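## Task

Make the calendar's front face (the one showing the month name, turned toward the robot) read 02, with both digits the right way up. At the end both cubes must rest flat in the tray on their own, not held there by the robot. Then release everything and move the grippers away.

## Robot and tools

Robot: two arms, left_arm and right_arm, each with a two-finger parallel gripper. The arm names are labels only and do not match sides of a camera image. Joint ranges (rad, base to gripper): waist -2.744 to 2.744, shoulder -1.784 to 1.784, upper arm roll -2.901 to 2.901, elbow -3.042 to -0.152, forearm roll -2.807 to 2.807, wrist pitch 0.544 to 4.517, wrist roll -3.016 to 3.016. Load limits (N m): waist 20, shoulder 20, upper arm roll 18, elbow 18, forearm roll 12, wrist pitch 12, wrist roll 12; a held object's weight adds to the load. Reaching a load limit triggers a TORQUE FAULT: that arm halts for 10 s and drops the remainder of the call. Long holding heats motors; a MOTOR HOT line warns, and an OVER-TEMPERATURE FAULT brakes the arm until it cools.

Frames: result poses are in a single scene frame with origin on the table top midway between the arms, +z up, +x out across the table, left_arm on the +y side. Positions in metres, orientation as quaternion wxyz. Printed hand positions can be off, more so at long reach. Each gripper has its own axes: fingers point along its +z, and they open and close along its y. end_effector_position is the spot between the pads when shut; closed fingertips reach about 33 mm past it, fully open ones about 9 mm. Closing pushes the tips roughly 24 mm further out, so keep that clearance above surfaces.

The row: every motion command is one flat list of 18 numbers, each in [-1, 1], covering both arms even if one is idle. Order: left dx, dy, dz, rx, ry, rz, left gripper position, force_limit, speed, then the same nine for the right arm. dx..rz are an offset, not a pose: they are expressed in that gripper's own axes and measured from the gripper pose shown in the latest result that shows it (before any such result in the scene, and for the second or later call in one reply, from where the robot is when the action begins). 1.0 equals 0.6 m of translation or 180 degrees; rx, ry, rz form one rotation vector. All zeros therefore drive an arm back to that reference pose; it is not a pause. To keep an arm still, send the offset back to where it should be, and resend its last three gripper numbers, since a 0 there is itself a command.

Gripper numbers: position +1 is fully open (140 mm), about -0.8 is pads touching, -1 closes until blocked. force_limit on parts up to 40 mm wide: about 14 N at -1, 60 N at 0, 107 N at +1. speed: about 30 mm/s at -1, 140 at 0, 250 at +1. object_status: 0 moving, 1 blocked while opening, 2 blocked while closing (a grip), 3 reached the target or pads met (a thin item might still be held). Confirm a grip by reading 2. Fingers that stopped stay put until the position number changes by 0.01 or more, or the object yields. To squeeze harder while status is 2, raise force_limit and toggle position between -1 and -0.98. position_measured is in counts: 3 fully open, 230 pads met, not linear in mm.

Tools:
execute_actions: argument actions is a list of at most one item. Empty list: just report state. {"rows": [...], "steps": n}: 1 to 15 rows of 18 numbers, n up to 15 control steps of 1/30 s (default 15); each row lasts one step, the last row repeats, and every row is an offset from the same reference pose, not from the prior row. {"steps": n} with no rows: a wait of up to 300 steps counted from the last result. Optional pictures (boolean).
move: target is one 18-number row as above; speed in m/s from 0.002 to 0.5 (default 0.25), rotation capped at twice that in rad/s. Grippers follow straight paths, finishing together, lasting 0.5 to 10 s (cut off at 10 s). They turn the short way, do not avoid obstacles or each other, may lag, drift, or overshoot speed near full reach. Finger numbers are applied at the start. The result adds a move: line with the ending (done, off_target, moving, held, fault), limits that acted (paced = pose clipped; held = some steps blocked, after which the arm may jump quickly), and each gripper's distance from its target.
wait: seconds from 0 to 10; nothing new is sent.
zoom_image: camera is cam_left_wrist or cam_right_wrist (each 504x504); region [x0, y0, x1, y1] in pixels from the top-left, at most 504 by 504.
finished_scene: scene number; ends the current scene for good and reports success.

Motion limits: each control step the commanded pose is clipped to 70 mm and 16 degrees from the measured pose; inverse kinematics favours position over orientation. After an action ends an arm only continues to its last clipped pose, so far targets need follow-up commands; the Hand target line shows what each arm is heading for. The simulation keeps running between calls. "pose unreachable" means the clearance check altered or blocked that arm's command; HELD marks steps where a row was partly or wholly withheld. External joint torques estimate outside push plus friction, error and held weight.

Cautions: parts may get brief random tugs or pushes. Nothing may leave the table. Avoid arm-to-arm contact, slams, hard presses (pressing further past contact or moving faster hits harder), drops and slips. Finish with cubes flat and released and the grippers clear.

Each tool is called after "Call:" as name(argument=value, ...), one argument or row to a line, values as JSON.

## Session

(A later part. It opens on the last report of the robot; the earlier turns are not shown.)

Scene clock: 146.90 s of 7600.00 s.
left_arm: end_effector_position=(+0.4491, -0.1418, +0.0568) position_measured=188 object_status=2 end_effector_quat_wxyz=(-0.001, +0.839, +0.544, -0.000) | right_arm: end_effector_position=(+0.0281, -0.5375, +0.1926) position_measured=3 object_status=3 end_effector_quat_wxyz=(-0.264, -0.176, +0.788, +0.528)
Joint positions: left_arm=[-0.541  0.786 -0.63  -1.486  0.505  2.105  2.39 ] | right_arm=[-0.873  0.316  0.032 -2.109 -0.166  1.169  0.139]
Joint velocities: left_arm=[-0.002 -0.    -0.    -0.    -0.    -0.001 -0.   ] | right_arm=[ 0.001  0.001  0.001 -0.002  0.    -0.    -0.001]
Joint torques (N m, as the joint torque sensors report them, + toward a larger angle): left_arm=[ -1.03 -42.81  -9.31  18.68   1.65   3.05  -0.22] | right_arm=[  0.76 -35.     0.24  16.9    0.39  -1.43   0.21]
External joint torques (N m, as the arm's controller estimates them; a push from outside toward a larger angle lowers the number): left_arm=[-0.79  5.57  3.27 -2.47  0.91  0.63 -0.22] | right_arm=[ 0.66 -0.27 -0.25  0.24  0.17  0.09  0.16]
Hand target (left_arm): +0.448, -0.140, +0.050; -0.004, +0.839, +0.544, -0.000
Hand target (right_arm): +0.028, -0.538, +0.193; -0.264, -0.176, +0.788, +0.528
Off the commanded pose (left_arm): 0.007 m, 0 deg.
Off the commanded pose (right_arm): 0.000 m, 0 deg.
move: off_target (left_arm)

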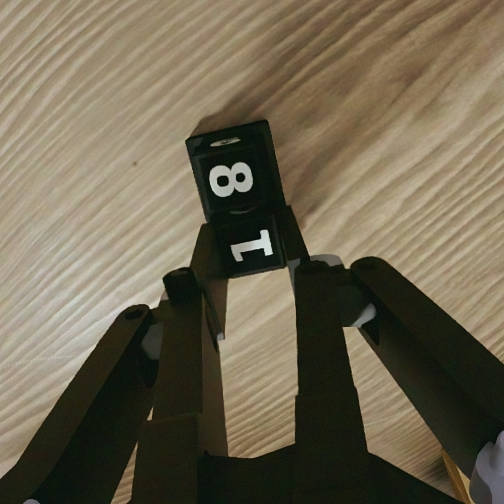

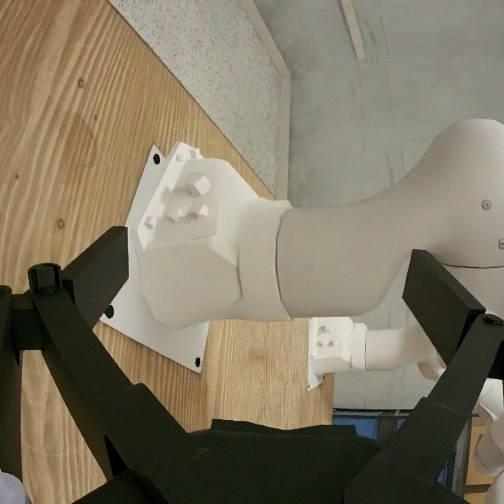

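Call:
move(
  target=[0,-0.002,-0.008,0,0,0,-1,-0.5,-0.5,0,0,0,0,0,0,1,0,0],
  speed=0.01,
)

Call:
move(
  target=[0.007,0,0,0,0,0,-1,-0.5,-0.5,0,0,0,0,0,0,1,0,0],
  speed=0.01,
)

Call:
zoom_image(
  camera="cam_left_wrist",
  region=[170, 100, 330, 290],
)

Call:
move(
  target=[0,0,0.013,0,0,0,-1,-0.5,-0.5,0,0,0,0,0,0,1,0,0],
  speed=0.01,
)

Call:
zoom_image(
  camera="cam_left_wrist",
  region=[170, 100, 330, 290],
)

Scene clock: 162.10 s of 7600.00 s.
left_arm: end_effector_position=(+0.4491, -0.1419, +0.0610) position_measured=188 object_status=2 end_effector_quat_wxyz=(+0.001, +0.839, +0.543, +0.001) | right_arm: end_effector_position=(+0.0281, -0.5375, +0.1926) position_measured=3 object_status=3 end_effector_quat_wxyz=(-0.264, -0.176, +0.788, +0.528)
Joint positions: left_arm=[-0.54   0.778 -0.632 -1.489  0.503  2.102  2.39 ] | right_arm=[-0.873  0.316  0.032 -2.109 -0.166  1.169  0.139]
Joint velocities: left_arm=[-0.    -0.002  0.    -0.    -0.002 -0.001  0.001] | right_arm=[ 0.     0.     0.002 -0.001 -0.001 -0.    -0.001]
Joint torques (N m, as the joint torque sensors report them, + toward a larger angle): left_arm=[  1.   -48.19 -12.77  19.04  -0.05   1.98  -0.06] | right_arm=[  0.91 -35.19   0.14  17.     0.34  -1.47   0.17]
External joint torques (N m, as the arm's controller estimates them; a push from outside toward a larger angle lowers the number): left_arm=[ 1.03  0.19 -0.36 -2.34 -0.8  -0.45 -0.06] | right_arm=[ 0.82 -0.37 -0.34  0.27  0.13  0.04  0.12]
Hand target (left_arm): +0.448, -0.141, +0.062; -0.001, +0.839, +0.544, -0.000
Hand target (right_arm): +0.028, -0.538, +0.193; -0.264, -0.176, +0.788, +0.528
Off the commanded pose (left_arm): 0.001 m, 0 deg.
Off the commanded pose (right_arm): 0.000 m, 0 deg.
After step 90, 11.47 s passed at rest.
move: done

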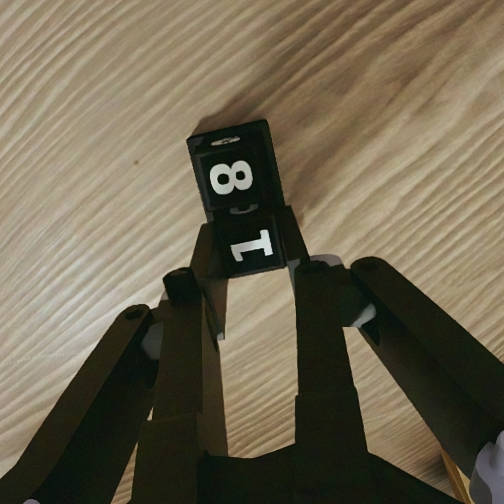

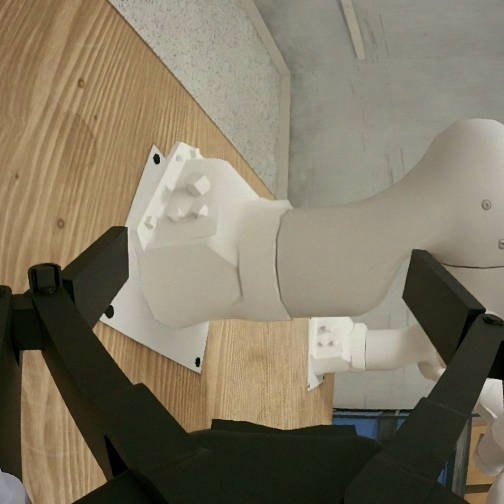

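Scene clock: 162.80 s of 7600.00 s.
left_arm: end_effector_position=(+0.4506, -0.1374, +0.0598) position_measured=188 object_status=2 end_effector_quat_wxyz=(-0.001, +0.838, +0.545, +0.001) | right_arm: end_effector_position=(+0.0281, -0.5375, +0.1926) position_measured=3 object_status=3 end_effector_quat_wxyz=(-0.264, -0.176, +0.788, +0.528)
Joint positions: left_arm=[-0.532  0.774 -0.632 -1.498  0.503  2.104  2.39 ] | right_arm=[-0.873  0.316  0.032 -2.109 -0.166  1.169  0.139]
Joint velocities: left_arm=[ 0.001 -0.001 -0.001 -0.001 -0.001  0.002  0.001] | right_arm=[ 0.001 -0.    -0.     0.001  0.002  0.     0.   ]
Joint torques (N m, as the joint torque sensors report them, + toward a larger angle): left_arm=[  0.88 -48.18 -12.87  19.07   0.72   2.71   0.11] | right_arm=[  0.67 -35.49  -0.17  16.91   0.38  -1.48   0.2 ]
External joint torques (N m, as the arm's controller estimates them; a push from outside toward a larger angle lowers the number): left_arm=[ 0.99 -0.15 -0.45 -2.16 -0.02  0.31  0.11] | right_arm=[ 0.66 -0.64 -0.59  0.12  0.17  0.02  0.14]
Hand target (left_arm): +0.451, -0.138, +0.061; +0.001, +0.839, +0.543, +0.001
Hand target (right_arm): +0.028, -0.538, +0.193; -0.264, -0.176, +0.788, +0.528
Off the commanded pose (left_arm): 0.001 m, 0 deg.
Off the commanded pose (right_arm): 0.000 m, 0 deg.
move: done

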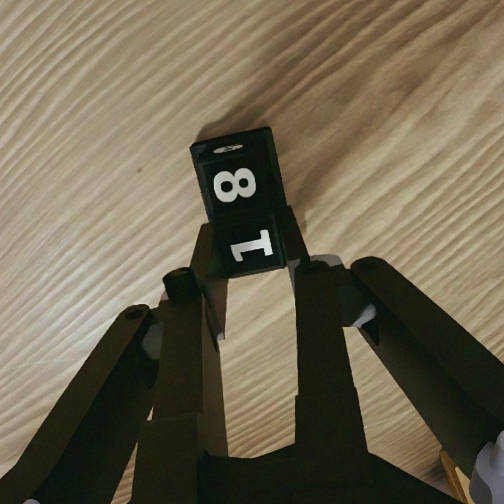

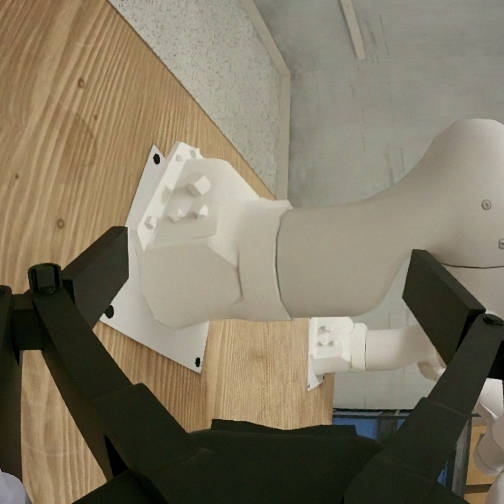

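Region (170, 100, 330, 290) of cam_left_wrist's 504x504 image, scaled by 2.653, with more detail than that image has; it fills the left 424 columns of this view, and the rest is white.

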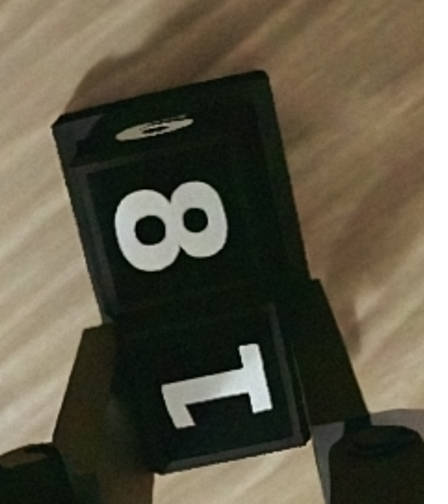

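Scene clock: 163.80 s of 7600.00 s.
left_arm: end_effector_position=(+0.4514, -0.1385, +0.0568) position_measured=188 object_status=2 end_effector_quat_wxyz=(+0.001, +0.839, +0.545, +0.001) | right_arm: end_effector_position=(+0.0281, -0.5375, +0.1926) position_measured=3 object_status=3 end_effector_quat_wxyz=(-0.264, -0.176, +0.788, +0.528)
Joint positions: left_arm=[-0.533  0.779 -0.629 -1.498  0.506  2.113  2.39 ] | right_arm=[-0.873  0.316  0.032 -2.109 -0.166  1.169  0.139]
Joint velocities: left_arm=[-0.     0.001  0.002 -0.    -0.     0.004  0.003] | right_arm=[ 0.    -0.001  0.001  0.001 -0.    -0.     0.   ]
Joint torques (N m, as the joint torque sensors report them, + toward a larger angle): left_arm=[ -0.65 -43.93 -10.13  18.85   1.61   2.86  -0.2 ] | right_arm=[  0.57 -35.31   0.01  16.97   0.34  -1.44   0.22]
External joint torques (N m, as the arm's controller estimates them; a push from outside toward a larger angle lowers the number): left_arm=[-0.78  4.1   2.12 -2.32  0.87  0.46 -0.2 ] | right_arm=[ 0.57 -0.47 -0.39  0.19  0.13  0.06  0.16]
Hand target (left_arm): +0.451, -0.137, +0.052; -0.001, +0.838, +0.545, +0.001
Hand target (right_arm): +0.028, -0.538, +0.193; -0.264, -0.176, +0.788, +0.528
Off the commanded pose (left_arm): 0.005 m, 0 deg.
Off the commanded pose (right_arm): 0.000 m, 0 deg.
move: off_target (left_arm)

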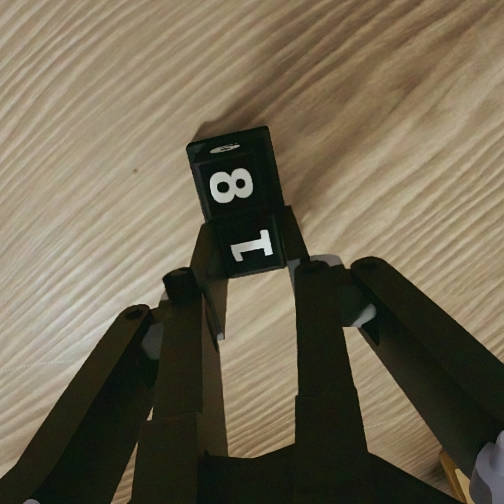

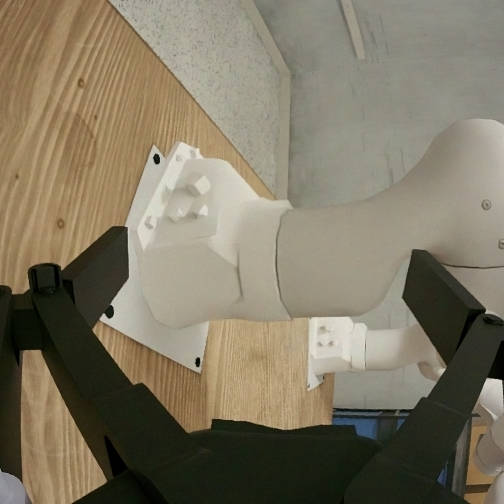

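Region (170, 100, 330, 290) of cam_left_wrist's 504x504 image, scaled by 2.653, with more detail than that image has; it fills the left 424 columns of this view, and the rest is white.

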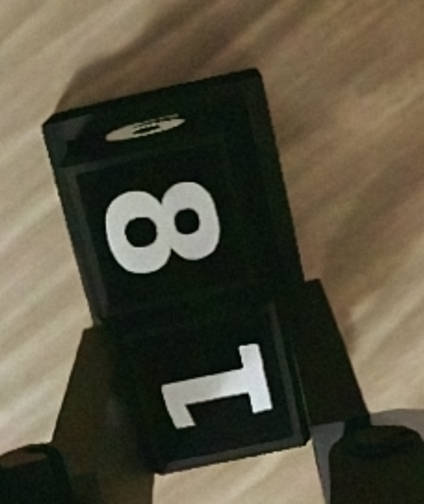

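Call:
move(
  target=[0,-0.003,-0.006,0,0,0,-1,-0.5,-0.5,0,0,0,0,0,0,1,0,0],
  speed=0.01,
)

Call:
move(
  target=[0,-0.005,0,0,0,0,-1,-0.5,-0.5,0,0,0,0,0,0,1,0,0],
  speed=0.01,
)

Call:
move(
  target=[0,-0.001,0.012,0,0,0,-1,-0.5,-0.5,0,0,0,0,0,0,1,0,0],
  speed=0.01,
)

Call:
zoom_image(
  camera="cam_left_wrist",
  region=[170, 100, 330, 290],
)

Scene clock: 172.70 s of 7600.00 s.
left_arm: end_effector_position=(+0.4506, -0.1383, +0.0599) position_measured=188 object_status=2 end_effector_quat_wxyz=(+0.002, +0.839, +0.544, +0.002) | right_arm: end_effector_position=(+0.0281, -0.5375, +0.1926) position_measured=3 object_status=3 end_effector_quat_wxyz=(-0.264, -0.176, +0.788, +0.528)
Joint positions: left_arm=[-0.532  0.771 -0.63  -1.504  0.505  2.113  2.39 ] | right_arm=[-0.873  0.316  0.032 -2.109 -0.166  1.169  0.139]
Joint velocities: left_arm=[ 0.    -0.001 -0.    -0.003 -0.002 -0.     0.   ] | right_arm=[ 0.001 -0.     0.001  0.001 -0.001 -0.001 -0.   ]
Joint torques (N m, as the joint torque sensors report them, + toward a larger angle): left_arm=[  1.34 -48.19 -12.62  19.93   0.01   2.11  -0.12] | right_arm=[  0.79 -35.27   0.43  17.02   0.34  -1.46   0.18]
External joint torques (N m, as the arm's controller estimates them; a push from outside toward a larger angle lowers the number): left_arm=[ 1.2  -0.37 -0.45 -1.29 -0.74 -0.29 -0.12] | right_arm=[ 0.75 -0.44 -0.02  0.26  0.13  0.05  0.13]
Hand target (left_arm): +0.450, -0.138, +0.060; +0.001, +0.839, +0.545, +0.001
Hand target (right_arm): +0.028, -0.538, +0.193; -0.264, -0.176, +0.788, +0.528
Off the commanded pose (left_arm): 0.001 m, 0 deg.
Off the commanded pose (right_arm): 0.000 m, 0 deg.
After step 90, 5.20 s passed at rest.
move: done

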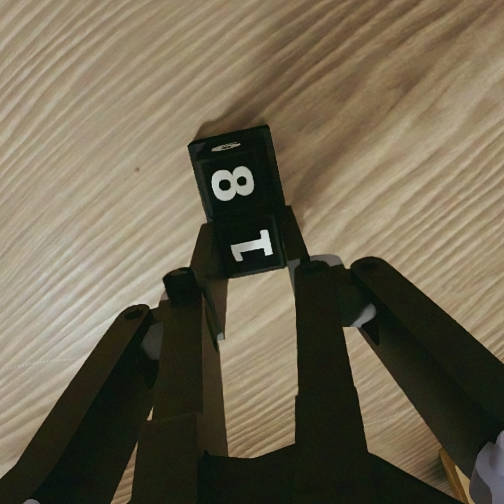

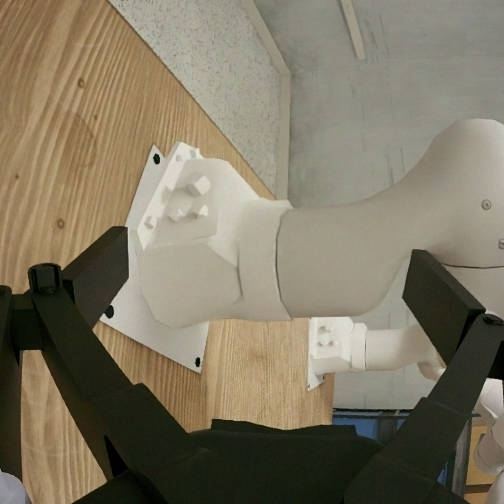

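Scene clock: 173.40 s of 7600.00 s.
left_arm: end_effector_position=(+0.4476, -0.1366, +0.0589) position_measured=188 object_status=2 end_effector_quat_wxyz=(+0.000, +0.840, +0.542, +0.003) | right_arm: end_effector_position=(+0.0281, -0.5375, +0.1926) position_measured=3 object_status=3 end_effector_quat_wxyz=(-0.264, -0.176, +0.788, +0.528)
Joint positions: left_arm=[-0.531  0.764 -0.63  -1.517  0.505  2.117  2.39 ] | right_arm=[-0.873  0.316  0.032 -2.109 -0.166  1.169  0.139]
Joint velocities: left_arm=[-0.001 -0.002 -0.001 -0.001  0.001  0.003  0.001] | right_arm=[ 0.001 -0.002  0.    -0.001  0.001 -0.    -0.   ]
Joint torques (N m, as the joint torque sensors report them, + toward a larger angle): left_arm=[  1.   -48.04 -12.17  19.85   0.23   2.82  -0.23] | right_arm=[  0.66 -35.29   0.23  17.16   0.35  -1.47   0.18]
External joint torques (N m, as the arm's controller estimates them; a push from outside toward a larger angle lowers the number): left_arm=[ 1.07 -0.07  0.21 -1.56 -0.52  0.37 -0.23] | right_arm=[ 0.63 -0.36 -0.2   0.38  0.14  0.04  0.12]
Hand target (left_arm): +0.448, -0.137, +0.060; +0.002, +0.839, +0.544, +0.002
Hand target (right_arm): +0.028, -0.538, +0.193; -0.264, -0.176, +0.788, +0.528
Off the commanded pose (left_arm): 0.001 m, 0 deg.
Off the commanded pose (right_arm): 0.000 m, 0 deg.
move: done

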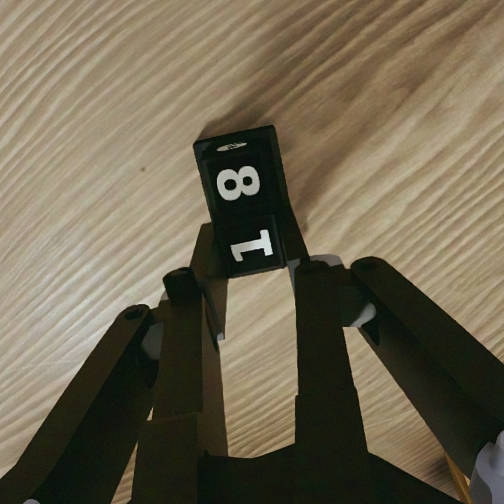

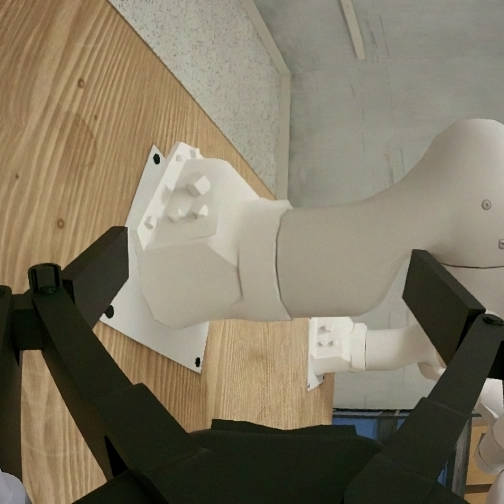

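Scene clock: 174.33 s of 7600.00 s.
left_arm: end_effector_position=(+0.4483, -0.1378, +0.0568) position_measured=188 object_status=2 end_effector_quat_wxyz=(+0.003, +0.841, +0.542, +0.003) | right_arm: end_effector_position=(+0.0281, -0.5375, +0.1926) position_measured=3 object_status=3 end_effector_quat_wxyz=(-0.264, -0.176, +0.788, +0.528)
Joint positions: left_arm=[-0.532  0.767 -0.628 -1.519  0.506  2.126  2.39 ] | right_arm=[-0.873  0.316  0.032 -2.109 -0.166  1.169  0.139]
Joint velocities: left_arm=[-0.003 -0.001  0.001 -0.001 -0.     0.005 -0.001] | right_arm=[-0.     0.001 -0.002 -0.002 -0.001  0.001  0.   ]
Joint torques (N m, as the joint torque sensors report them, + toward a larger angle): left_arm=[ -0.88 -43.94  -9.91  18.28   1.57   2.79  -0.22] | right_arm=[  0.36 -35.44  -0.13  16.84   0.37  -1.49   0.18]
External joint torques (N m, as the arm's controller estimates them; a push from outside toward a larger angle lowers the number): left_arm=[-0.58  3.92  2.58 -2.9   0.83  0.37 -0.22] | right_arm=[ 0.37 -0.76 -0.52  0.17  0.17  0.02  0.13]
Hand target (left_arm): +0.447, -0.136, +0.052; +0.000, +0.840, +0.542, +0.003
Hand target (right_arm): +0.028, -0.538, +0.193; -0.264, -0.176, +0.788, +0.528
Off the commanded pose (left_arm): 0.005 m, 0 deg.
Off the commanded pose (right_arm): 0.000 m, 0 deg.
move: off_target (left_arm)

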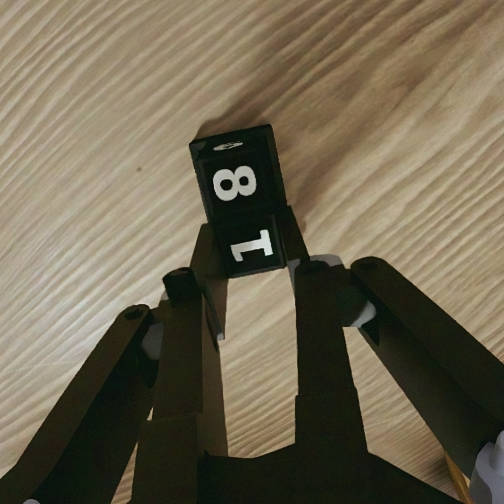

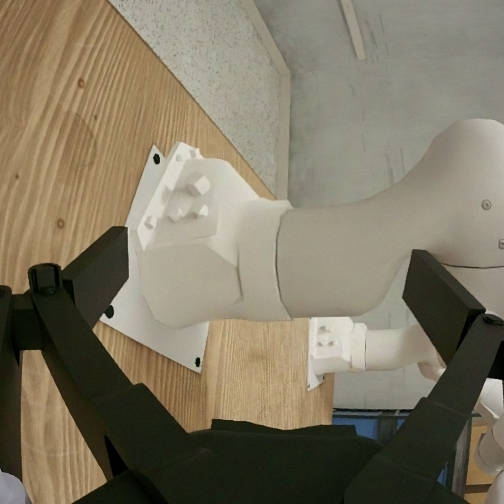

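Region (170, 100, 330, 290) of cam_left_wrist's 504x504 image, scaled by 2.653, with more detail than that image has; it fills the left 424 columns of this view, and the rest is white.

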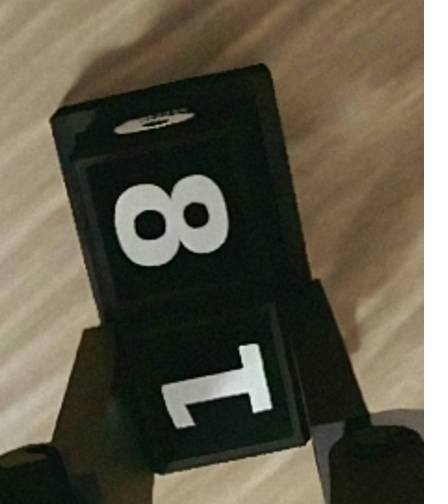

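Call:
move(
  target=[0,0,0,0,0,0,-0.05,-0.5,-1,0,0,0,0,0,0,1,0,0],
)

Call:
move(
  target=[-0.02,0,-0.1,0,0,0,-0.05,-0.5,-0.5,0,0,0,0,0,0,1,0,0],
  speed=0.1,
)

Call:
zoom_image(
  camera="cam_left_wrist",
  region=[170, 80, 330, 260],
)

Scene clock: 181.17 s of 7600.00 s.
left_arm: end_effector_position=(+0.4485, -0.1379, +0.0569) position_measured=135 object_status=0 end_effector_quat_wxyz=(+0.003, +0.841, +0.542, +0.003) | right_arm: end_effector_position=(+0.0281, -0.5375, +0.1926) position_measured=3 object_status=3 end_effector_quat_wxyz=(-0.264, -0.176, +0.788, +0.528)
Joint positions: left_arm=[-0.532  0.767 -0.628 -1.519  0.506  2.127  2.39 ] | right_arm=[-0.873  0.316  0.032 -2.109 -0.166  1.169  0.139]
Joint velocities: left_arm=[-0.001 -0.001 -0.001  0.002 -0.001 -0.001 -0.001] | right_arm=[ 0.    -0.001  0.001  0.001  0.002  0.001 -0.001]
Joint torques (N m, as the joint torque sensors report them, + toward a larger angle): left_arm=[  0.18 -46.49 -11.67  20.5    0.68   2.32  -0.07] | right_arm=[  0.51 -35.21   0.07  17.08   0.35  -1.46   0.19]
External joint torques (N m, as the arm's controller estimates them; a push from outside toward a larger angle lowers the number): left_arm=[ 0.18  1.53  0.68 -0.88 -0.07 -0.13 -0.07] | right_arm=[ 0.49 -0.32 -0.36  0.31  0.14  0.05  0.13]
Hand target (left_arm): +0.448, -0.138, +0.057; +0.003, +0.841, +0.542, +0.003
Hand target (right_arm): +0.028, -0.538, +0.193; -0.264, -0.176, +0.788, +0.528
Off the commanded pose (left_arm): 0.000 m, 0 deg.
Off the commanded pose (right_arm): 0.000 m, 0 deg.
After step 90, 2.53 s passed at rest.
move: done

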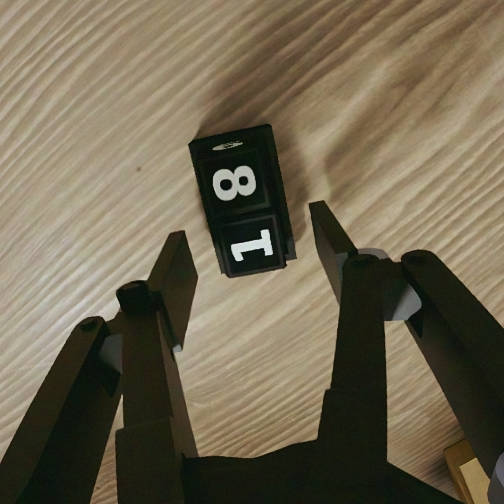

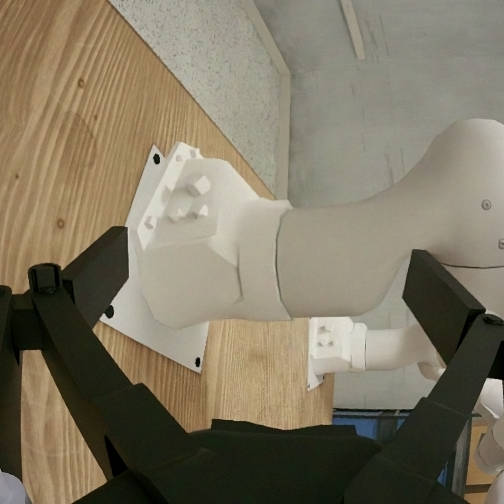

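Scene clock: 182.30 s of 7600.00 s.
left_arm: end_effector_position=(+0.4445, -0.1482, +0.1171) position_measured=135 object_status=3 end_effector_quat_wxyz=(+0.005, +0.839, +0.544, +0.004) | right_arm: end_effector_position=(+0.0281, -0.5375, +0.1926) position_measured=3 object_status=3 end_effector_quat_wxyz=(-0.264, -0.176, +0.788, +0.528)
Joint positions: left_arm=[-0.535  0.709 -0.667 -1.459  0.473  2.017  2.395] | right_arm=[-0.873  0.316  0.032 -2.109 -0.166  1.169  0.139]
Joint velocities: left_arm=[ 0.001  0.001 -0.003 -0.    -0.001 -0.012 -0.001] | right_arm=[ 0.001  0.001 -0.001 -0.001  0.001 -0.    -0.001]
Joint torques (N m, as the joint torque sensors report them, + toward a larger angle): left_arm=[  0.11 -45.21 -12.41  21.9    0.18   2.13   0.15] | right_arm=[  0.73 -35.09   0.16  17.11   0.34  -1.48   0.22]
External joint torques (N m, as the arm's controller estimates them; a push from outside toward a larger angle lowers the number): left_arm=[-0.04  1.88 -0.58 -0.18 -0.63 -0.32  0.15] | right_arm=[ 0.66 -0.36 -0.31  0.42  0.13  0.02  0.16]
Hand target (left_arm): +0.443, -0.148, +0.117; +0.003, +0.841, +0.542, +0.003
Hand target (right_arm): +0.028, -0.538, +0.193; -0.264, -0.176, +0.788, +0.528
Off the commanded pose (left_arm): 0.002 m, 0 deg.
Off the commanded pose (right_arm): 0.000 m, 0 deg.
move: done

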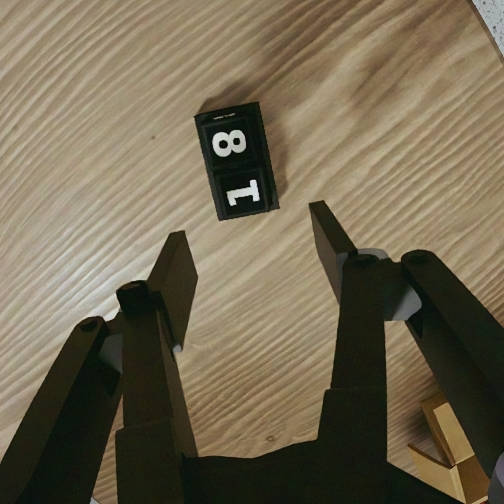

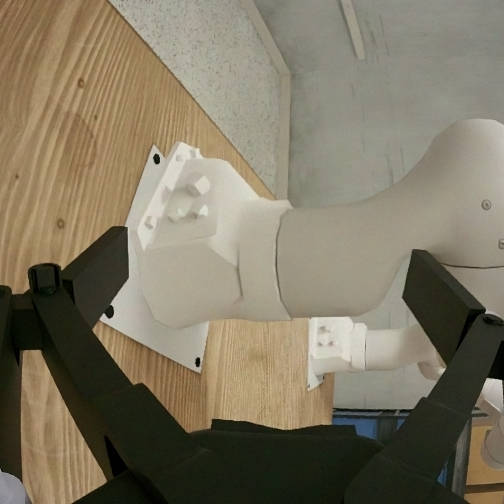

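Region (170, 80, 330, 260) of cam_left_wrist's 504x504 image, scaled by 2.800, with more detail than that image has.

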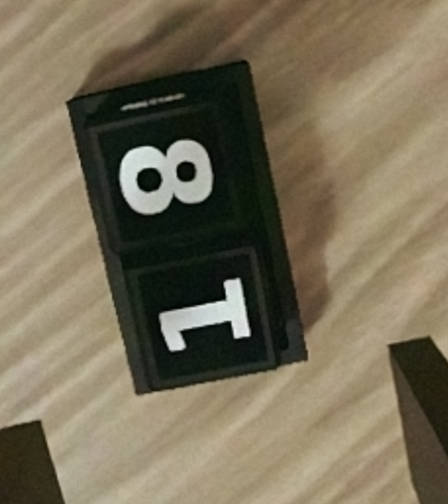

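Call:
move(
  target=[0.03,-0.1,-0.05,0,0,-0.5,1,0,0,0,0,0,0,0,0,1,0,0],
)

Call:
move(
  target=[0,0,0,0,-0.15,0,1,0,0,0,0,0,0,0,0,1,0,0],
)

Call:
zoom_image(
  camera="cam_left_wrist",
  region=[130, 60, 380, 310],
)

Scene clock: 195.57 s of 7600.00 s.
left_arm: end_effector_position=(+0.3978, -0.1049, +0.1453) position_measured=3 object_status=3 end_effector_quat_wxyz=(+0.005, +0.214, +0.977, -0.001) | right_arm: end_effector_position=(+0.0281, -0.5375, +0.1926) position_measured=3 object_status=3 end_effector_quat_wxyz=(-0.264, -0.176, +0.788, +0.528)
Joint positions: left_arm=[-0.913  0.374 -0.156 -1.762  0.073  2.14   1.024] | right_arm=[-0.873  0.316  0.032 -2.109 -0.166  1.169  0.139]
Joint velocities: left_arm=[-0.    -0.     0.    -0.002 -0.    -0.    -0.03 ] | right_arm=[-0.     0.     0.    -0.    -0.     0.001 -0.   ]
Joint torques (N m, as the joint torque sensors report them, + toward a larger angle): left_arm=[ -0.47 -43.28  -0.58  21.69  -0.02   2.8   -0.28] | right_arm=[  0.62 -35.2    0.05  16.89   0.4   -1.46   0.18]
External joint torques (N m, as the arm's controller estimates them; a push from outside toward a larger angle lowers the number): left_arm=[-0.42 -0.28  0.99 -1.73 -0.7   0.35 -0.28] | right_arm=[ 0.57 -0.35 -0.4   0.13  0.19  0.05  0.13]
Hand target (left_arm): +0.397, -0.106, +0.146; +0.005, +0.207, +0.978, -0.002
Hand target (right_arm): +0.028, -0.538, +0.193; -0.264, -0.176, +0.788, +0.528
Off the commanded pose (left_arm): 0.003 m, 1 deg.
Off the commanded pose (right_arm): 0.000 m, 0 deg.
After step 90, 6.20 s passed at rest.
move: done

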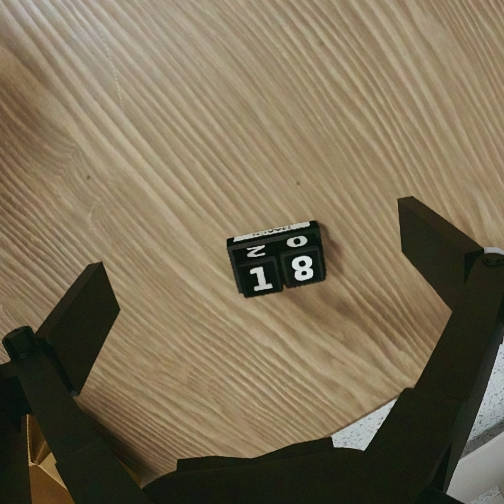

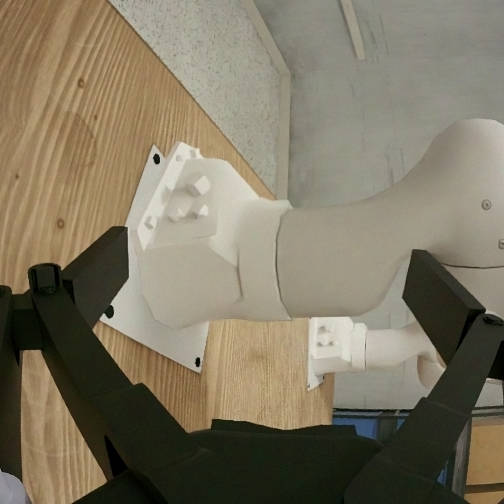

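Scene clock: 197.77 s of 7600.00 s.
left_arm: end_effector_position=(+0.3996, -0.1036, +0.1439) position_measured=3 object_status=3 end_effector_quat_wxyz=(+0.233, +0.212, +0.948, -0.050) | right_arm: end_effector_position=(+0.0281, -0.5375, +0.1926) position_measured=3 object_status=3 end_effector_quat_wxyz=(-0.264, -0.176, +0.788, +0.528)
Joint positions: left_arm=[-1.143  0.157  0.057 -2.236  0.629  2.743  0.5  ] | right_arm=[-0.873  0.316  0.032 -2.109 -0.166  1.169  0.139]
Joint velocities: left_arm=[-0.006 -0.001  0.005  0.     0.007  0.002 -0.038] | right_arm=[ 0.001 -0.001 -0.001  0.    -0.001  0.002  0.   ]
Joint torques (N m, as the joint torque sensors report them, + toward a larger angle): left_arm=[ -0.82 -34.94   0.63  20.17   0.6    3.09  -0.41] | right_arm=[  0.77 -35.44  -0.02  17.06   0.33  -1.46   0.22]
External joint torques (N m, as the arm's controller estimates them; a push from outside toward a larger angle lowers the number): left_arm=[-0.75  0.11  0.43 -1.85  0.74  0.37 -0.4 ] | right_arm=[ 0.77 -0.53 -0.42  0.24  0.13  0.04  0.16]
Hand target (left_arm): +0.399, -0.104, +0.144; +0.233, +0.206, +0.949, -0.052
Hand target (right_arm): +0.028, -0.538, +0.193; -0.264, -0.176, +0.788, +0.528
Off the commanded pose (left_arm): 0.003 m, 1 deg.
Off the commanded pose (right_arm): 0.000 m, 0 deg.
move: done

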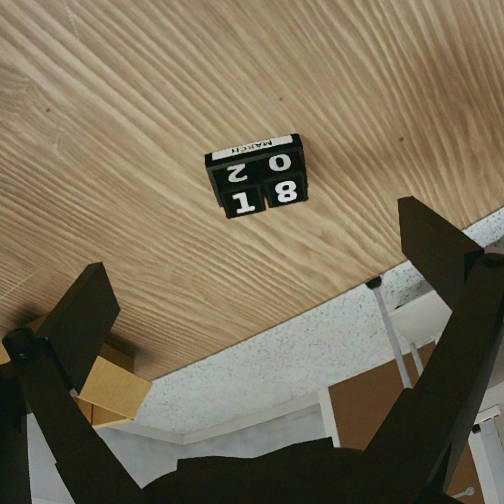

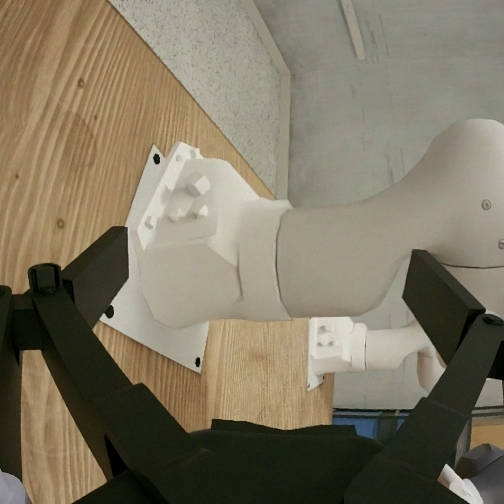

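Region (130, 60, 380, 310) of cam_left_wrist's 504x504 image, scaled by 2.016, with more detail than that image has.

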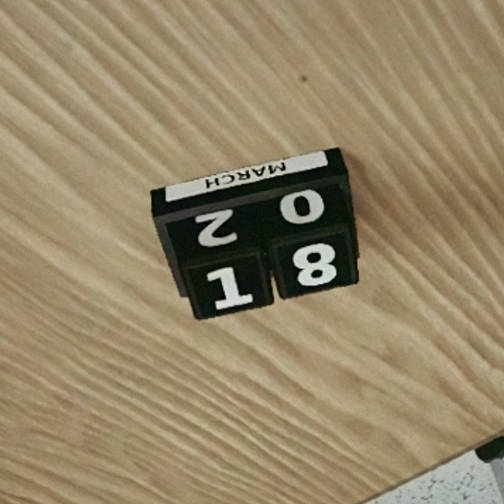

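Call:
zoom_image(
  camera="cam_left_wrist",
  region=[195, 125, 315, 225],
)

Region (195, 125, 315, 225) of cam_left_wrist's 504x504 image, scaled by 4.200, with more detail than that image has.

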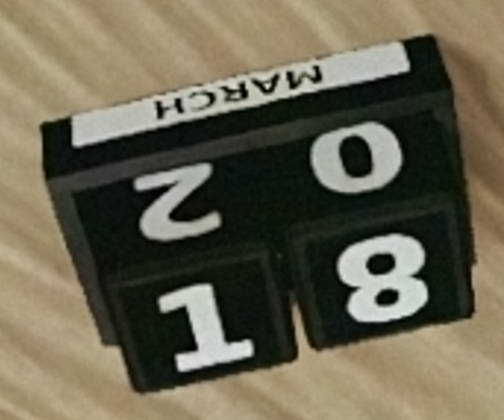

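Call:
finished_scene(
  scene=2,
)

The scene is finished: the task was done.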